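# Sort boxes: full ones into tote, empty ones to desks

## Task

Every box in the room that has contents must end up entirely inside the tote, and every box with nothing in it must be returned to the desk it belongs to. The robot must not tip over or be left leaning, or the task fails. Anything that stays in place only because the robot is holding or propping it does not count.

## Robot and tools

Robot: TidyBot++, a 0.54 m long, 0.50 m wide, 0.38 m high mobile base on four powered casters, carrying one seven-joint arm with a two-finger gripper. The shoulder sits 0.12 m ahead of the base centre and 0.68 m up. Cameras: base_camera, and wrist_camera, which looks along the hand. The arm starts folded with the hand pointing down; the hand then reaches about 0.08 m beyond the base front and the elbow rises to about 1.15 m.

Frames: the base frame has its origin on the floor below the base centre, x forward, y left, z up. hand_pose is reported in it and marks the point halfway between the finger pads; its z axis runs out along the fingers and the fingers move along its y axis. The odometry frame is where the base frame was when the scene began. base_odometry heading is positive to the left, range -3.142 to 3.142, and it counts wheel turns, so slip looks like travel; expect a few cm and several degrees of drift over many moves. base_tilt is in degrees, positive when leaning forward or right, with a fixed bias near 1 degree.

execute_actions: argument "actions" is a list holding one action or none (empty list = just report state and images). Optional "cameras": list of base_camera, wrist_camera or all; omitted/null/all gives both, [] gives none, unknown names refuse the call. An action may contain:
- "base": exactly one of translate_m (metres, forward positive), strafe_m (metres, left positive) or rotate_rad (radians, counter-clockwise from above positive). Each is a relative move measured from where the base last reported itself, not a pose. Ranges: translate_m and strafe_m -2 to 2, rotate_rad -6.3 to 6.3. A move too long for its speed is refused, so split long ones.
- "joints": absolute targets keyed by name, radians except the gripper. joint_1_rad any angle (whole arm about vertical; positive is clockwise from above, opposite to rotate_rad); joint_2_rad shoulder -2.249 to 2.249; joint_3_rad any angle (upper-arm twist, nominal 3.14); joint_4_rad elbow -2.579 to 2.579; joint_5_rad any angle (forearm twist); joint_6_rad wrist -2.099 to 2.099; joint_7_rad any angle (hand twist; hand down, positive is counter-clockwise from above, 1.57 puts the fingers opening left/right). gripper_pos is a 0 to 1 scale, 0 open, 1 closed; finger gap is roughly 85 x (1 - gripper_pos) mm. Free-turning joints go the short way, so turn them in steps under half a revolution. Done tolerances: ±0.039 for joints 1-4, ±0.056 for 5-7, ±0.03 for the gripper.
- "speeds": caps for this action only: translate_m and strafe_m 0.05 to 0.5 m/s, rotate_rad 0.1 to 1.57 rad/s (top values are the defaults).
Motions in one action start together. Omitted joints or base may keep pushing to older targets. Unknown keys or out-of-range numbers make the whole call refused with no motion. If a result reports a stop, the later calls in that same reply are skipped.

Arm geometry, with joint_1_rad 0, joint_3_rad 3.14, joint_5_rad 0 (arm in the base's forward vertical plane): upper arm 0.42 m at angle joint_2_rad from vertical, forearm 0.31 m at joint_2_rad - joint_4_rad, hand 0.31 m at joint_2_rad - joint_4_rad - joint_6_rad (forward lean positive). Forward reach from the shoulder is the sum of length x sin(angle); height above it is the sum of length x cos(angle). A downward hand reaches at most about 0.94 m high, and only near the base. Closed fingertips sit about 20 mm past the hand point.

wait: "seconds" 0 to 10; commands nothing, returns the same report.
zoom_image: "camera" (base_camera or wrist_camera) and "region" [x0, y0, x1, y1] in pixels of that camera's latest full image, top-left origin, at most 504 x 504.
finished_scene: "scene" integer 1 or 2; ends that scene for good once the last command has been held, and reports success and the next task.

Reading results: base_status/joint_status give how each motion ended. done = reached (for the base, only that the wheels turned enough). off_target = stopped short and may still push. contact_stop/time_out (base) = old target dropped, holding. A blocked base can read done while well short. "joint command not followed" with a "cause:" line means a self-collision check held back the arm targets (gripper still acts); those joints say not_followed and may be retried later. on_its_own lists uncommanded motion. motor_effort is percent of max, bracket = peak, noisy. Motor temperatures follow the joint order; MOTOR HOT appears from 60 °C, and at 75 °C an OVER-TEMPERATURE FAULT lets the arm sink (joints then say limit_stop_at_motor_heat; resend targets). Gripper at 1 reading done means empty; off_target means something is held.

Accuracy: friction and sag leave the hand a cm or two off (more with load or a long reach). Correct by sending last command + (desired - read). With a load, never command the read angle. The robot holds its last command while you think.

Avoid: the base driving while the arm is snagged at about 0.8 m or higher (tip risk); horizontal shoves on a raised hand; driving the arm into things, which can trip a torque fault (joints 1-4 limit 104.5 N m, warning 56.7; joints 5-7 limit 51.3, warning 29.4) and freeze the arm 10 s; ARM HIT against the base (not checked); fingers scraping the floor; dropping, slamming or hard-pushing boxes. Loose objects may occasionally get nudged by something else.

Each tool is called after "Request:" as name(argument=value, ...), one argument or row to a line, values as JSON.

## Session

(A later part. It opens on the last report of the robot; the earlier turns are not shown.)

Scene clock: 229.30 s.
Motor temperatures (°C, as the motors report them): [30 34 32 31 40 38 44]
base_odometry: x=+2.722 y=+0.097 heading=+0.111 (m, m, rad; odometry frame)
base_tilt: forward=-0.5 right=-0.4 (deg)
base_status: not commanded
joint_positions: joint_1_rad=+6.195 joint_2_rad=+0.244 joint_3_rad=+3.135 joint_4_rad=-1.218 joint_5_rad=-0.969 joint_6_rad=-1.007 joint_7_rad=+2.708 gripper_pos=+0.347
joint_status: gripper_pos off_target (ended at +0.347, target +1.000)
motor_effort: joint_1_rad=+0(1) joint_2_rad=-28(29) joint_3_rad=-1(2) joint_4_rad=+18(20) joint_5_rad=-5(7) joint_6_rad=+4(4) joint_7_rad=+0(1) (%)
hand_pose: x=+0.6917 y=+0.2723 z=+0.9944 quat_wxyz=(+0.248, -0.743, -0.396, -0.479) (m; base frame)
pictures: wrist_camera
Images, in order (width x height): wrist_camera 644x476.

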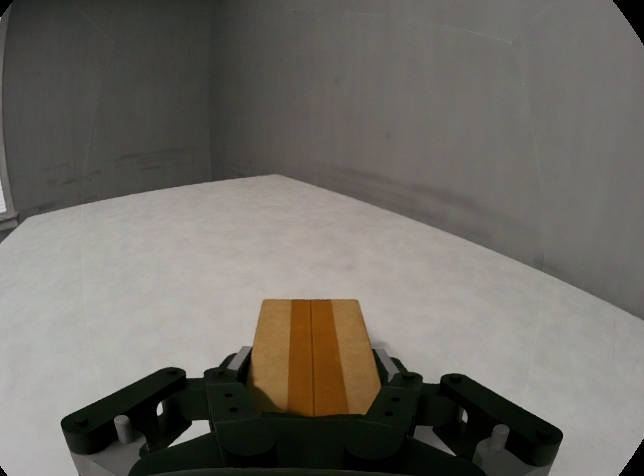

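Request:
execute_actions(
  actions=[
    {"joints":{"joint_2_rad":0.13}},
  ],
  cameras=["wrist_camera"],
)

Scene clock: 230.80 s.
Motor temperatures (°C, as the motors report them): [30 34 32 31 40 38 44]
base_odometry: x=+2.722 y=+0.097 heading=+0.111 (m, m, rad; odometry frame)
base_tilt: forward=-0.5 right=-0.5 (deg)
base_status: not commanded
joint_positions: joint_1_rad=+6.195 joint_2_rad=+0.150 joint_3_rad=+3.135 joint_4_rad=-1.222 joint_5_rad=-0.960 joint_6_rad=-1.007 joint_7_rad=+2.708 gripper_pos=+0.347
joint_status: all done
motor_effort: joint_1_rad=+1(0) joint_2_rad=-30(37) joint_3_rad=-1(2) joint_4_rad=+22(24) joint_5_rad=-9(10) joint_6_rad=+5(6) joint_7_rad=+0(1) (%)
hand_pose: x=+0.6600 y=+0.2682 z=+1.0455 quat_wxyz=(+0.229, -0.721, -0.407, -0.513) (m; base frame)
pictures: wrist_camera
Images, in order (width x height): wrist_camera 644x476.

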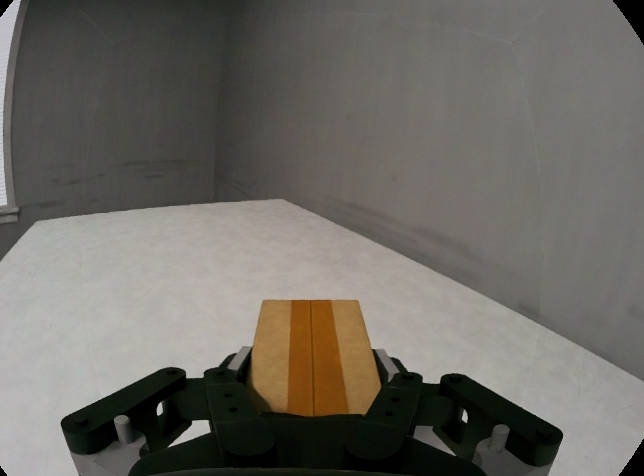

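Request:
execute_actions(
  actions=[
    {"base":{"translate_m":-0.05},"joints":{"joint_2_rad":-0.12,"joint_4_rad":-0.89,"joint_5_rad":0.02,"joint_6_rad":-1.45,"joint_7_rad":1.55}},
  ],
  cameras=[],
)

Request:
wait(
  seconds=0.2,
)

Scene clock: 236.37 s.
Motor temperatures (°C, as the motors report them): [30 34 32 31 40 38 44]
base_odometry: x=+2.672 y=+0.092 heading=+0.111 (m, m, rad; odometry frame)
base_tilt: forward=-0.5 right=-0.4 (deg)
base_status: done
joint_positions: joint_1_rad=+6.196 joint_2_rad=-0.107 joint_3_rad=+3.135 joint_4_rad=-0.925 joint_5_rad=+0.013 joint_6_rad=-1.431 joint_7_rad=+1.564 gripper_pos=+0.347
joint_status: all done
motor_effort: joint_1_rad=+0(1) joint_2_rad=-16(35) joint_3_rad=+0(2) joint_4_rad=+19(23) joint_5_rad=+0(9) joint_6_rad=+9(9) joint_7_rad=+0(1) (%)
hand_pose: x=+0.5443 y=+0.0373 z=+1.1197 quat_wxyz=(+0.015, -0.901, -0.037, -0.431) (m; base frame)
pictures: none
No camera images: the call's "cameras" was empty. Leave "cameras" out to get every camera's image.

Scene clock: 236.57 s.
Motor temperatures (°C, as the motors report them): [30 34 32 31 40 38 44]
base_odometry: x=+2.672 y=+0.092 heading=+0.111 (m, m, rad; odometry frame)
base_tilt: forward=-0.5 right=-0.4 (deg)
base_status: done
joint_positions: joint_1_rad=+6.196 joint_2_rad=-0.107 joint_3_rad=+3.135 joint_4_rad=-0.925 joint_5_rad=+0.013 joint_6_rad=-1.431 joint_7_rad=+1.564 gripper_pos=+0.347
joint_status: all done
motor_effort: joint_1_rad=+0(1) joint_2_rad=-15(35) joint_3_rad=+0(2) joint_4_rad=+19(23) joint_5_rad=+0(9) joint_6_rad=+9(9) joint_7_rad=+0(1) (%)
hand_pose: x=+0.5443 y=+0.0373 z=+1.1197 quat_wxyz=(+0.015, -0.901, -0.037, -0.431) (m; base frame)
wait: 0.20 s; no rest
pictures: base_camera, wrist_camera
Images, in order (width x height): base_camera 644x364, wrist_camera 644x476.

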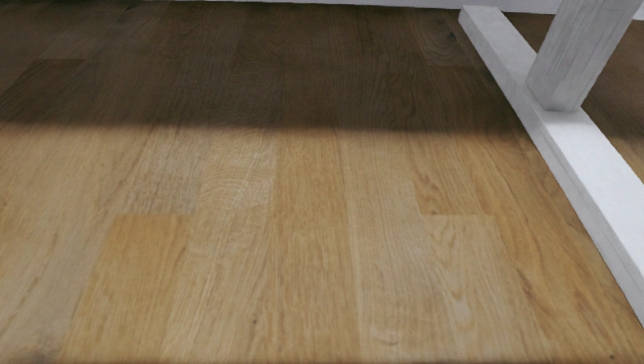

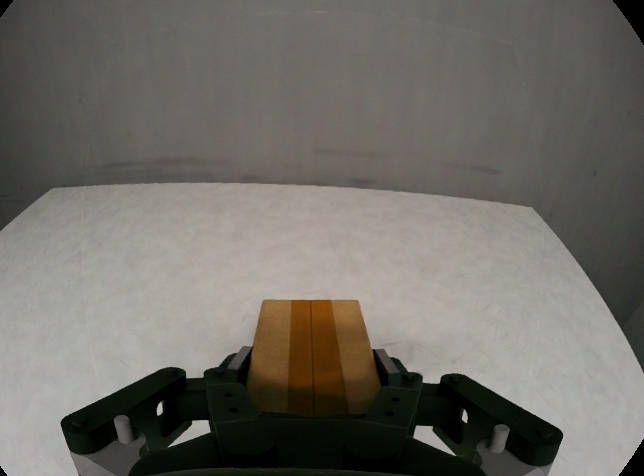

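Request:
execute_actions(
  actions=[
    {"base":{"strafe_m":1.20},"joints":{"joint_1_rad":5.545,"joint_5_rad":-0.015,"joint_7_rad":1.59}},
  ],
  cameras=["base_camera"],
)

Scene clock: 245.87 s.
Motor temperatures (°C, as the motors report them): [30 34 32 31 40 38 44]
base_odometry: x=+2.538 y=+1.284 heading=+0.112 (m, m, rad; odometry frame)
base_tilt: forward=-0.5 right=-0.5 (deg)
base_status: done
joint_positions: joint_1_rad=+5.552 joint_2_rad=-0.103 joint_3_rad=+3.135 joint_4_rad=-0.925 joint_5_rad=+0.001 joint_6_rad=-1.432 joint_7_rad=+1.564 gripper_pos=+0.347
joint_status: all done
motor_effort: joint_1_rad=+1(2) joint_2_rad=-16(19) joint_3_rad=+1(4) joint_4_rad=+19(20) joint_5_rad=+0(2) joint_6_rad=+10(9) joint_7_rad=+0(1) (%)
hand_pose: x=+0.4353 y=+0.2889 z=+1.1178 quat_wxyz=(+0.155, -0.844, -0.322, -0.400) (m; base frame)
pictures: base_camera
Images, in order (width x height): base_camera 644x364.

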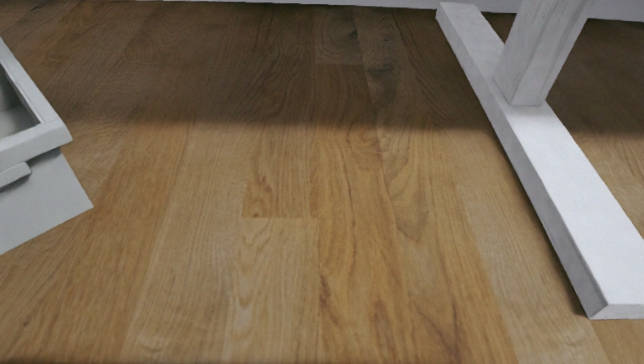

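Request:
execute_actions(
  actions=[
    {"base":{"strafe_m":0.01},"joints":{"joint_2_rad":1.31,"joint_4_rad":-1.135,"joint_6_rad":-1.02}},
  ],
)

Scene clock: 250.27 s.
Motor temperatures (°C, as the motors report them): [30 34 32 31 40 38 44]
base_odometry: x=+2.537 y=+1.294 heading=+0.112 (m, m, rad; odometry frame)
base_tilt: forward=-0.5 right=-0.5 (deg)
base_status: done
joint_positions: joint_1_rad=+5.550 joint_2_rad=+1.326 joint_3_rad=+3.135 joint_4_rad=-1.117 joint_5_rad=+0.000 joint_6_rad=-1.052 joint_7_rad=+1.564 gripper_pos=+0.347
joint_status: all done
motor_effort: joint_1_rad=+0(2) joint_2_rad=-48(54) joint_3_rad=+0(3) joint_4_rad=+9(20) joint_5_rad=-1(1) joint_6_rad=-4(8) joint_7_rad=+0(1) (%)
hand_pose: x=+0.4892 y=+0.3400 z=+0.2512 quat_wxyz=(-0.061, -0.920, -0.351, +0.165) (m; base frame)
pictures: base_camera, wrist_camera
Images, in order (width x height): base_camera 644x364, wrist_camera 644x476.

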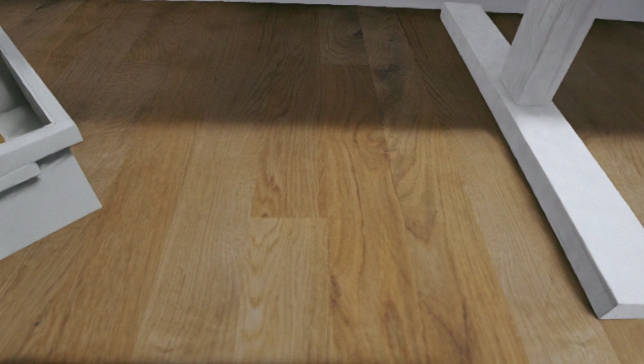

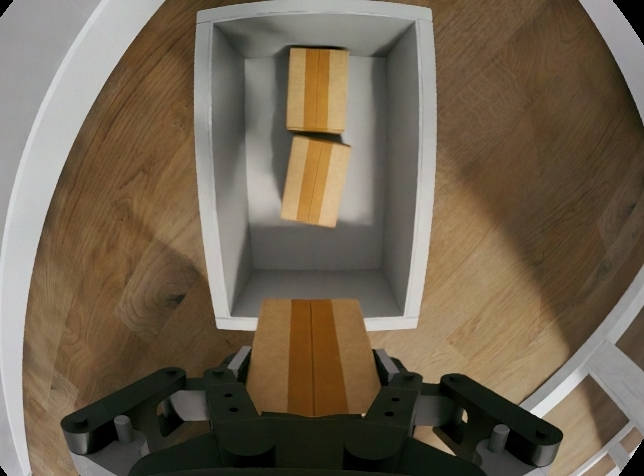

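Request:
execute_actions(
  actions=[
    {"joints":{"joint_2_rad":1.493,"joint_4_rad":-0.925,"joint_6_rad":-1.122}},
  ],
  cameras=["wrist_camera"],
)

Scene clock: 255.30 s.
Motor temperatures (°C, as the motors report them): [30 34 32 31 40 38 44]
base_odometry: x=+2.537 y=+1.294 heading=+0.112 (m, m, rad; odometry frame)
base_tilt: forward=-0.5 right=-0.4 (deg)
base_status: not commanded
joint_positions: joint_1_rad=+5.550 joint_2_rad=+1.515 joint_3_rad=+3.135 joint_4_rad=-0.948 joint_5_rad=+0.000 joint_6_rad=-1.071 joint_7_rad=+1.564 gripper_pos=+0.347
joint_status: all done
motor_effort: joint_1_rad=+0(1) joint_2_rad=-48(52) joint_3_rad=-1(1) joint_4_rad=+8(9) joint_5_rad=+0(0) joint_6_rad=-5(5) joint_7_rad=+0(0) (%)
hand_pose: x=+0.4859 y=+0.3371 z=+0.1730 quat_wxyz=(-0.068, -0.916, -0.349, +0.183) (m; base frame)
pictures: wrist_camera
Images, in order (width x height): wrist_camera 644x476.

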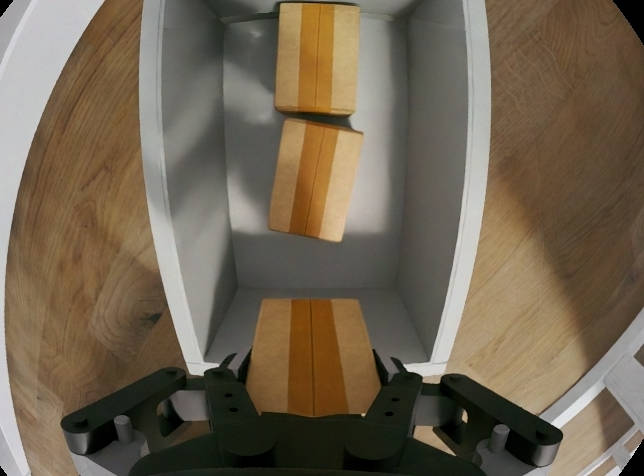

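Request:
execute_actions(
  actions=[
    {"joints":{"joint_2_rad":1.623,"joint_4_rad":-0.787}},
  ],
  cameras=["wrist_camera"],
)

Scene clock: 258.23 s.
Motor temperatures (°C, as the motors report them): [30 34 32 31 40 38 44]
base_odometry: x=+2.537 y=+1.294 heading=+0.112 (m, m, rad; odometry frame)
base_tilt: forward=-0.4 right=-0.4 (deg)
base_status: not commanded
joint_positions: joint_1_rad=+5.550 joint_2_rad=+1.644 joint_3_rad=+3.135 joint_4_rad=-0.809 joint_5_rad=+0.000 joint_6_rad=-1.072 joint_7_rad=+1.564 gripper_pos=+0.347
joint_status: all done
motor_effort: joint_1_rad=+0(0) joint_2_rad=-49(52) joint_3_rad=-1(0) joint_4_rad=+9(10) joint_5_rad=-1(0) joint_6_rad=-5(6) joint_7_rad=+0(0) (%)
hand_pose: x=+0.4897 y=+0.3403 z=+0.1197 quat_wxyz=(-0.066, -0.917, -0.349, +0.179) (m; base frame)
pictures: wrist_camera
Images, in order (width x height): wrist_camera 644x476.

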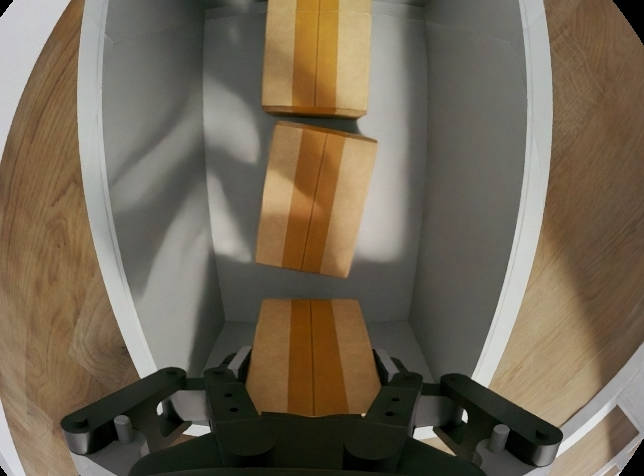

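Request:
execute_actions(
  actions=[
    {"joints":{"joint_2_rad":1.752,"joint_4_rad":-0.633,"joint_6_rad":-1.155}},
  ],
  cameras=["wrist_camera"],
)

Scene clock: 260.03 s.
Motor temperatures (°C, as the motors report them): [30 34 32 31 40 38 44]
base_odometry: x=+2.537 y=+1.294 heading=+0.112 (m, m, rad; odometry frame)
base_tilt: forward=-0.5 right=-0.5 (deg)
base_status: not commanded
joint_positions: joint_1_rad=+5.550 joint_2_rad=+1.709 joint_3_rad=+3.135 joint_4_rad=-0.661 joint_5_rad=+0.000 joint_6_rad=-1.147 joint_7_rad=+1.564 gripper_pos=+0.347
joint_status: joint_2_rad off_target (ended at +1.709, target +1.752); the others done
motor_effort: joint_1_rad=+0(1) joint_2_rad=-40(50) joint_3_rad=-1(2) joint_4_rad=+10(10) joint_5_rad=-1(2) joint_6_rad=+2(5) joint_7_rad=+0(1) (%)
hand_pose: x=+0.5038 y=+0.3529 z=+0.1090 quat_wxyz=(-0.064, -0.918, -0.349, +0.175) (m; base frame)
pictures: wrist_camera
Images, in order (width x height): wrist_camera 644x476.

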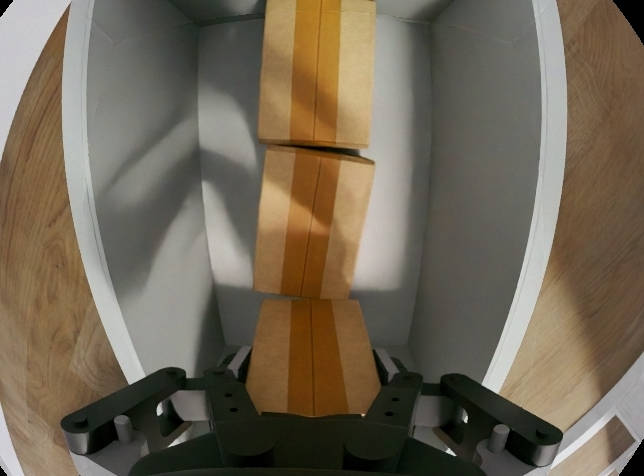

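Request:
execute_actions(
  actions=[
    {"joints":{"joint_2_rad":1.665,"joint_4_rad":-0.738}},
  ],
  cameras=["wrist_camera"],
)

Scene clock: 262.30 s.
Motor temperatures (°C, as the motors report them): [30 34 32 31 40 38 44]
base_odometry: x=+2.537 y=+1.294 heading=+0.112 (m, m, rad; odometry frame)
base_tilt: forward=-0.5 right=-0.5 (deg)
base_status: not commanded
joint_positions: joint_1_rad=+5.550 joint_2_rad=+1.697 joint_3_rad=+3.135 joint_4_rad=-0.724 joint_5_rad=+0.000 joint_6_rad=-1.147 joint_7_rad=+1.564 gripper_pos=+0.347
joint_status: all done
motor_effort: joint_1_rad=+1(0) joint_2_rad=-48(50) joint_3_rad=-1(2) joint_4_rad=+8(10) joint_5_rad=+0(2) joint_6_rad=-5(7) joint_7_rad=-1(1) (%)
hand_pose: x=+0.4847 y=+0.3357 z=+0.1095 quat_wxyz=(-0.073, -0.913, -0.348, +0.198) (m; base frame)
pictures: wrist_camera
Images, in order (width x height): wrist_camera 644x476.

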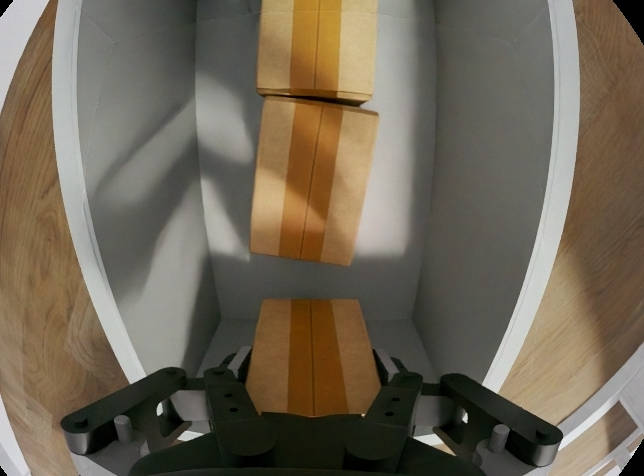

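Request:
execute_actions(
  actions=[
    {"joints":{"joint_2_rad":1.73,"joint_4_rad":-0.638}},
  ],
  cameras=[],
)

Scene clock: 264.23 s.
Motor temperatures (°C, as the motors report them): [30 34 32 31 40 38 44]
base_odometry: x=+2.537 y=+1.294 heading=+0.112 (m, m, rad; odometry frame)
base_tilt: forward=-0.5 right=-0.4 (deg)
base_status: not commanded
joint_positions: joint_1_rad=+5.550 joint_2_rad=+1.741 joint_3_rad=+3.135 joint_4_rad=-0.657 joint_5_rad=+0.000 joint_6_rad=-1.147 joint_7_rad=+1.564 gripper_pos=+0.347
joint_status: all done
motor_effort: joint_1_rad=-1(1) joint_2_rad=-49(50) joint_3_rad=-2(1) joint_4_rad=+9(10) joint_5_rad=-1(1) joint_6_rad=-5(5) joint_7_rad=+0(0) (%)
hand_pose: x=+0.4915 y=+0.3417 z=+0.0930 quat_wxyz=(-0.069, -0.916, -0.349, +0.188) (m; base frame)
pictures: none
No camera images: the call's "cameras" was empty. Leave "cameras" out to get every camera's image.

Request:
execute_actions(
  actions=[
    {"joints":{"joint_2_rad":1.79,"joint_4_rad":-0.575}},
  ],
  cameras=["wrist_camera"],
)

Scene clock: 265.53 s.
Motor temperatures (°C, as the motors report them): [30 34 32 31 40 38 44]
base_odometry: x=+2.537 y=+1.294 heading=+0.112 (m, m, rad; odometry frame)
base_tilt: forward=-0.5 right=-0.5 (deg)
base_status: not commanded
joint_positions: joint_1_rad=+5.550 joint_2_rad=+1.805 joint_3_rad=+3.135 joint_4_rad=-0.594 joint_5_rad=+0.000 joint_6_rad=-1.147 joint_7_rad=+1.564 gripper_pos=+0.347
joint_status: all done
motor_effort: joint_1_rad=+1(1) joint_2_rad=-47(51) joint_3_rad=-1(2) joint_4_rad=+9(10) joint_5_rad=+0(1) joint_6_rad=-5(6) joint_7_rad=-1(0) (%)
hand_pose: x=+0.4869 y=+0.3375 z=+0.0662 quat_wxyz=(-0.070, -0.916, -0.348, +0.188) (m; base frame)
pictures: wrist_camera
Images, in order (width x height): wrist_camera 644x476.

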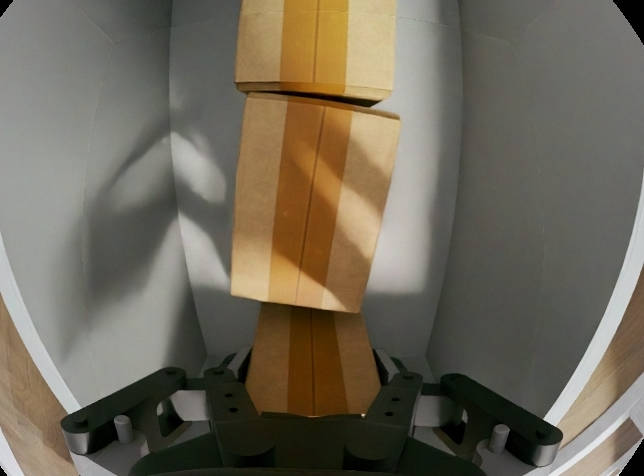

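Request:
execute_actions(
  actions=[
    {"joints":{"joint_2_rad":1.82,"joint_4_rad":-0.555}},
  ],
  cameras=[],
)

Scene clock: 266.70 s.
Motor temperatures (°C, as the motors report them): [30 34 32 31 40 38 44]
base_odometry: x=+2.537 y=+1.294 heading=+0.112 (m, m, rad; odometry frame)
base_tilt: forward=-0.5 right=-0.4 (deg)
base_status: not commanded
joint_positions: joint_1_rad=+5.550 joint_2_rad=+1.813 joint_3_rad=+3.135 joint_4_rad=-0.577 joint_5_rad=+0.000 joint_6_rad=-1.148 joint_7_rad=+1.564 gripper_pos=+0.347
joint_status: all done
motor_effort: joint_1_rad=+1(1) joint_2_rad=-45(48) joint_3_rad=-1(1) joint_4_rad=+9(11) joint_5_rad=-1(1) joint_6_rad=-2(5) joint_7_rad=+1(1) (%)
hand_pose: x=+0.4896 y=+0.3399 z=+0.0642 quat_wxyz=(-0.068, -0.916, -0.349, +0.185) (m; base frame)
pictures: none
No camera images: the call's "cameras" was empty. Leave "cameras" out to get every camera's image.

Request:
execute_actions(
  actions=[
    {"joints":{"gripper_pos":0.16}},
  ],
  cameras=[],
)

Request:
execute_actions(
  actions=[
    {"joints":{"joint_2_rad":1.40,"joint_4_rad":-0.99}},
  ],
)

Scene clock: 268.47 s.
Motor temperatures (°C, as the motors report them): [30 34 32 31 40 38 44]
base_odometry: x=+2.537 y=+1.294 heading=+0.112 (m, m, rad; odometry frame)
base_tilt: forward=-0.5 right=-0.5 (deg)
base_status: not commanded
joint_positions: joint_1_rad=+5.550 joint_2_rad=+1.813 joint_3_rad=+3.135 joint_4_rad=-0.577 joint_5_rad=+0.000 joint_6_rad=-1.148 joint_7_rad=+1.564 gripper_pos=+0.160
joint_status: all done
motor_effort: joint_1_rad=+1(0) joint_2_rad=-45(47) joint_3_rad=-1(1) joint_4_rad=+9(9) joint_5_rad=-1(0) joint_6_rad=-3(3) joint_7_rad=+0(0) (%)
hand_pose: x=+0.4897 y=+0.3400 z=+0.0641 quat_wxyz=(-0.068, -0.916, -0.349, +0.185) (m; base frame)
pictures: none
No camera images: the call's "cameras" was empty. Leave "cameras" out to get every camera's image.

Scene clock: 270.23 s.
Motor temperatures (°C, as the motors report them): [30 34 32 31 40 38 44]
base_odometry: x=+2.537 y=+1.294 heading=+0.112 (m, m, rad; odometry frame)
base_tilt: forward=-0.5 right=-0.5 (deg)
base_status: not commanded
joint_positions: joint_1_rad=+5.550 joint_2_rad=+1.401 joint_3_rad=+3.135 joint_4_rad=-0.967 joint_5_rad=+0.000 joint_6_rad=-1.148 joint_7_rad=+1.564 gripper_pos=+0.160
joint_status: all done
motor_effort: joint_1_rad=+0(0) joint_2_rad=-45(49) joint_3_rad=-1(1) joint_4_rad=+9(9) joint_5_rad=+0(1) joint_6_rad=-3(4) joint_7_rad=+0(0) (%)
hand_pose: x=+0.5026 y=+0.3520 z=+0.2386 quat_wxyz=(-0.064, -0.918, -0.350, +0.175) (m; base frame)
pictures: base_camera, wrist_camera
Images, in order (width x height): base_camera 644x364, wrist_camera 644x476.

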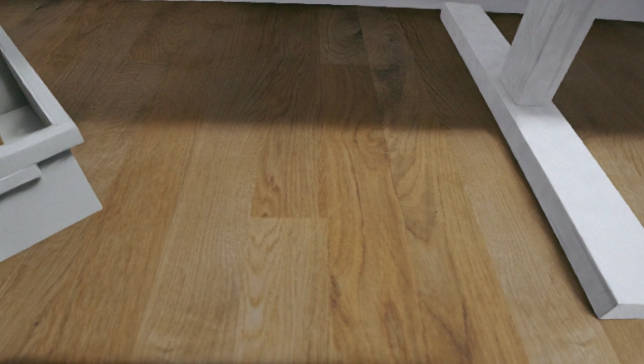

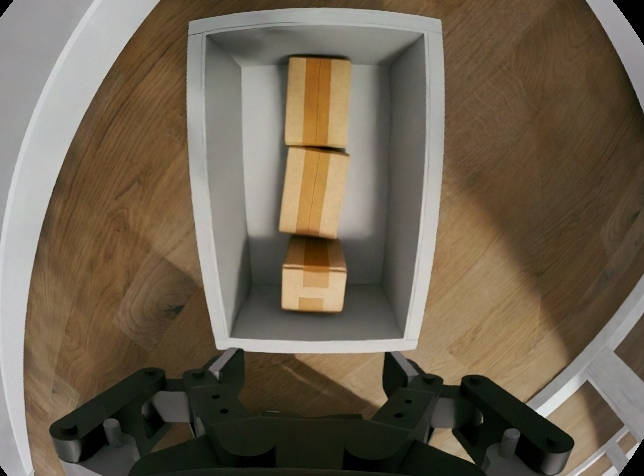

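Request:
execute_actions(
  actions=[
    {"joints":{"joint_1_rad":2.65,"joint_2_rad":-0.4,"joint_4_rad":-1.8,"joint_6_rad":-0.4}},
  ],
  cameras=["wrist_camera"],
)

Scene clock: 275.63 s.
Motor temperatures (°C, as the motors report them): [30 34 32 31 40 38 44]
base_odometry: x=+2.537 y=+1.294 heading=+0.112 (m, m, rad; odometry frame)
base_tilt: forward=-0.6 right=-0.5 (deg)
base_status: not commanded
joint_positions: joint_1_rad=+2.660 joint_2_rad=-0.393 joint_3_rad=+3.133 joint_4_rad=-1.776 joint_5_rad=+0.000 joint_6_rad=-0.442 joint_7_rad=+1.564 gripper_pos=+0.160
joint_status: all done
motor_effort: joint_1_rad=+2(2) joint_2_rad=-8(48) joint_3_rad=-1(3) joint_4_rad=+21(20) joint_5_rad=-1(0) joint_6_rad=+8(8) joint_7_rad=+0(0) (%)
hand_pose: x=-0.2760 y=-0.2131 z=+1.0513 quat_wxyz=(+0.594, +0.190, -0.768, +0.149) (m; base frame)
pictures: wrist_camera
Images, in order (width x height): wrist_camera 644x476.

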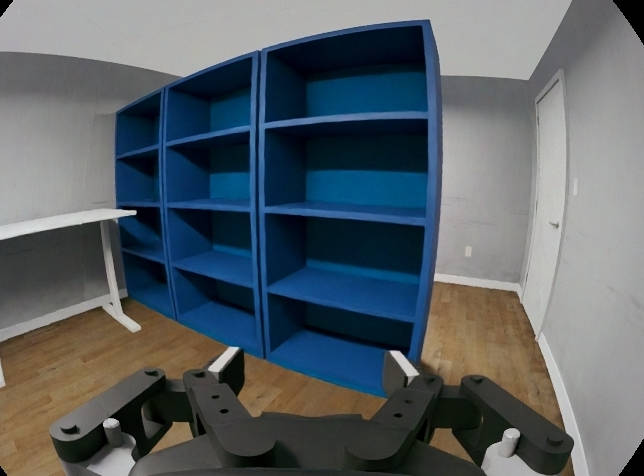

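The shelves are empty, so there are no other boxes. Ending scene 1.

Request:
finished_scene(
  scene=1,
)

The scene is finished: the task was done.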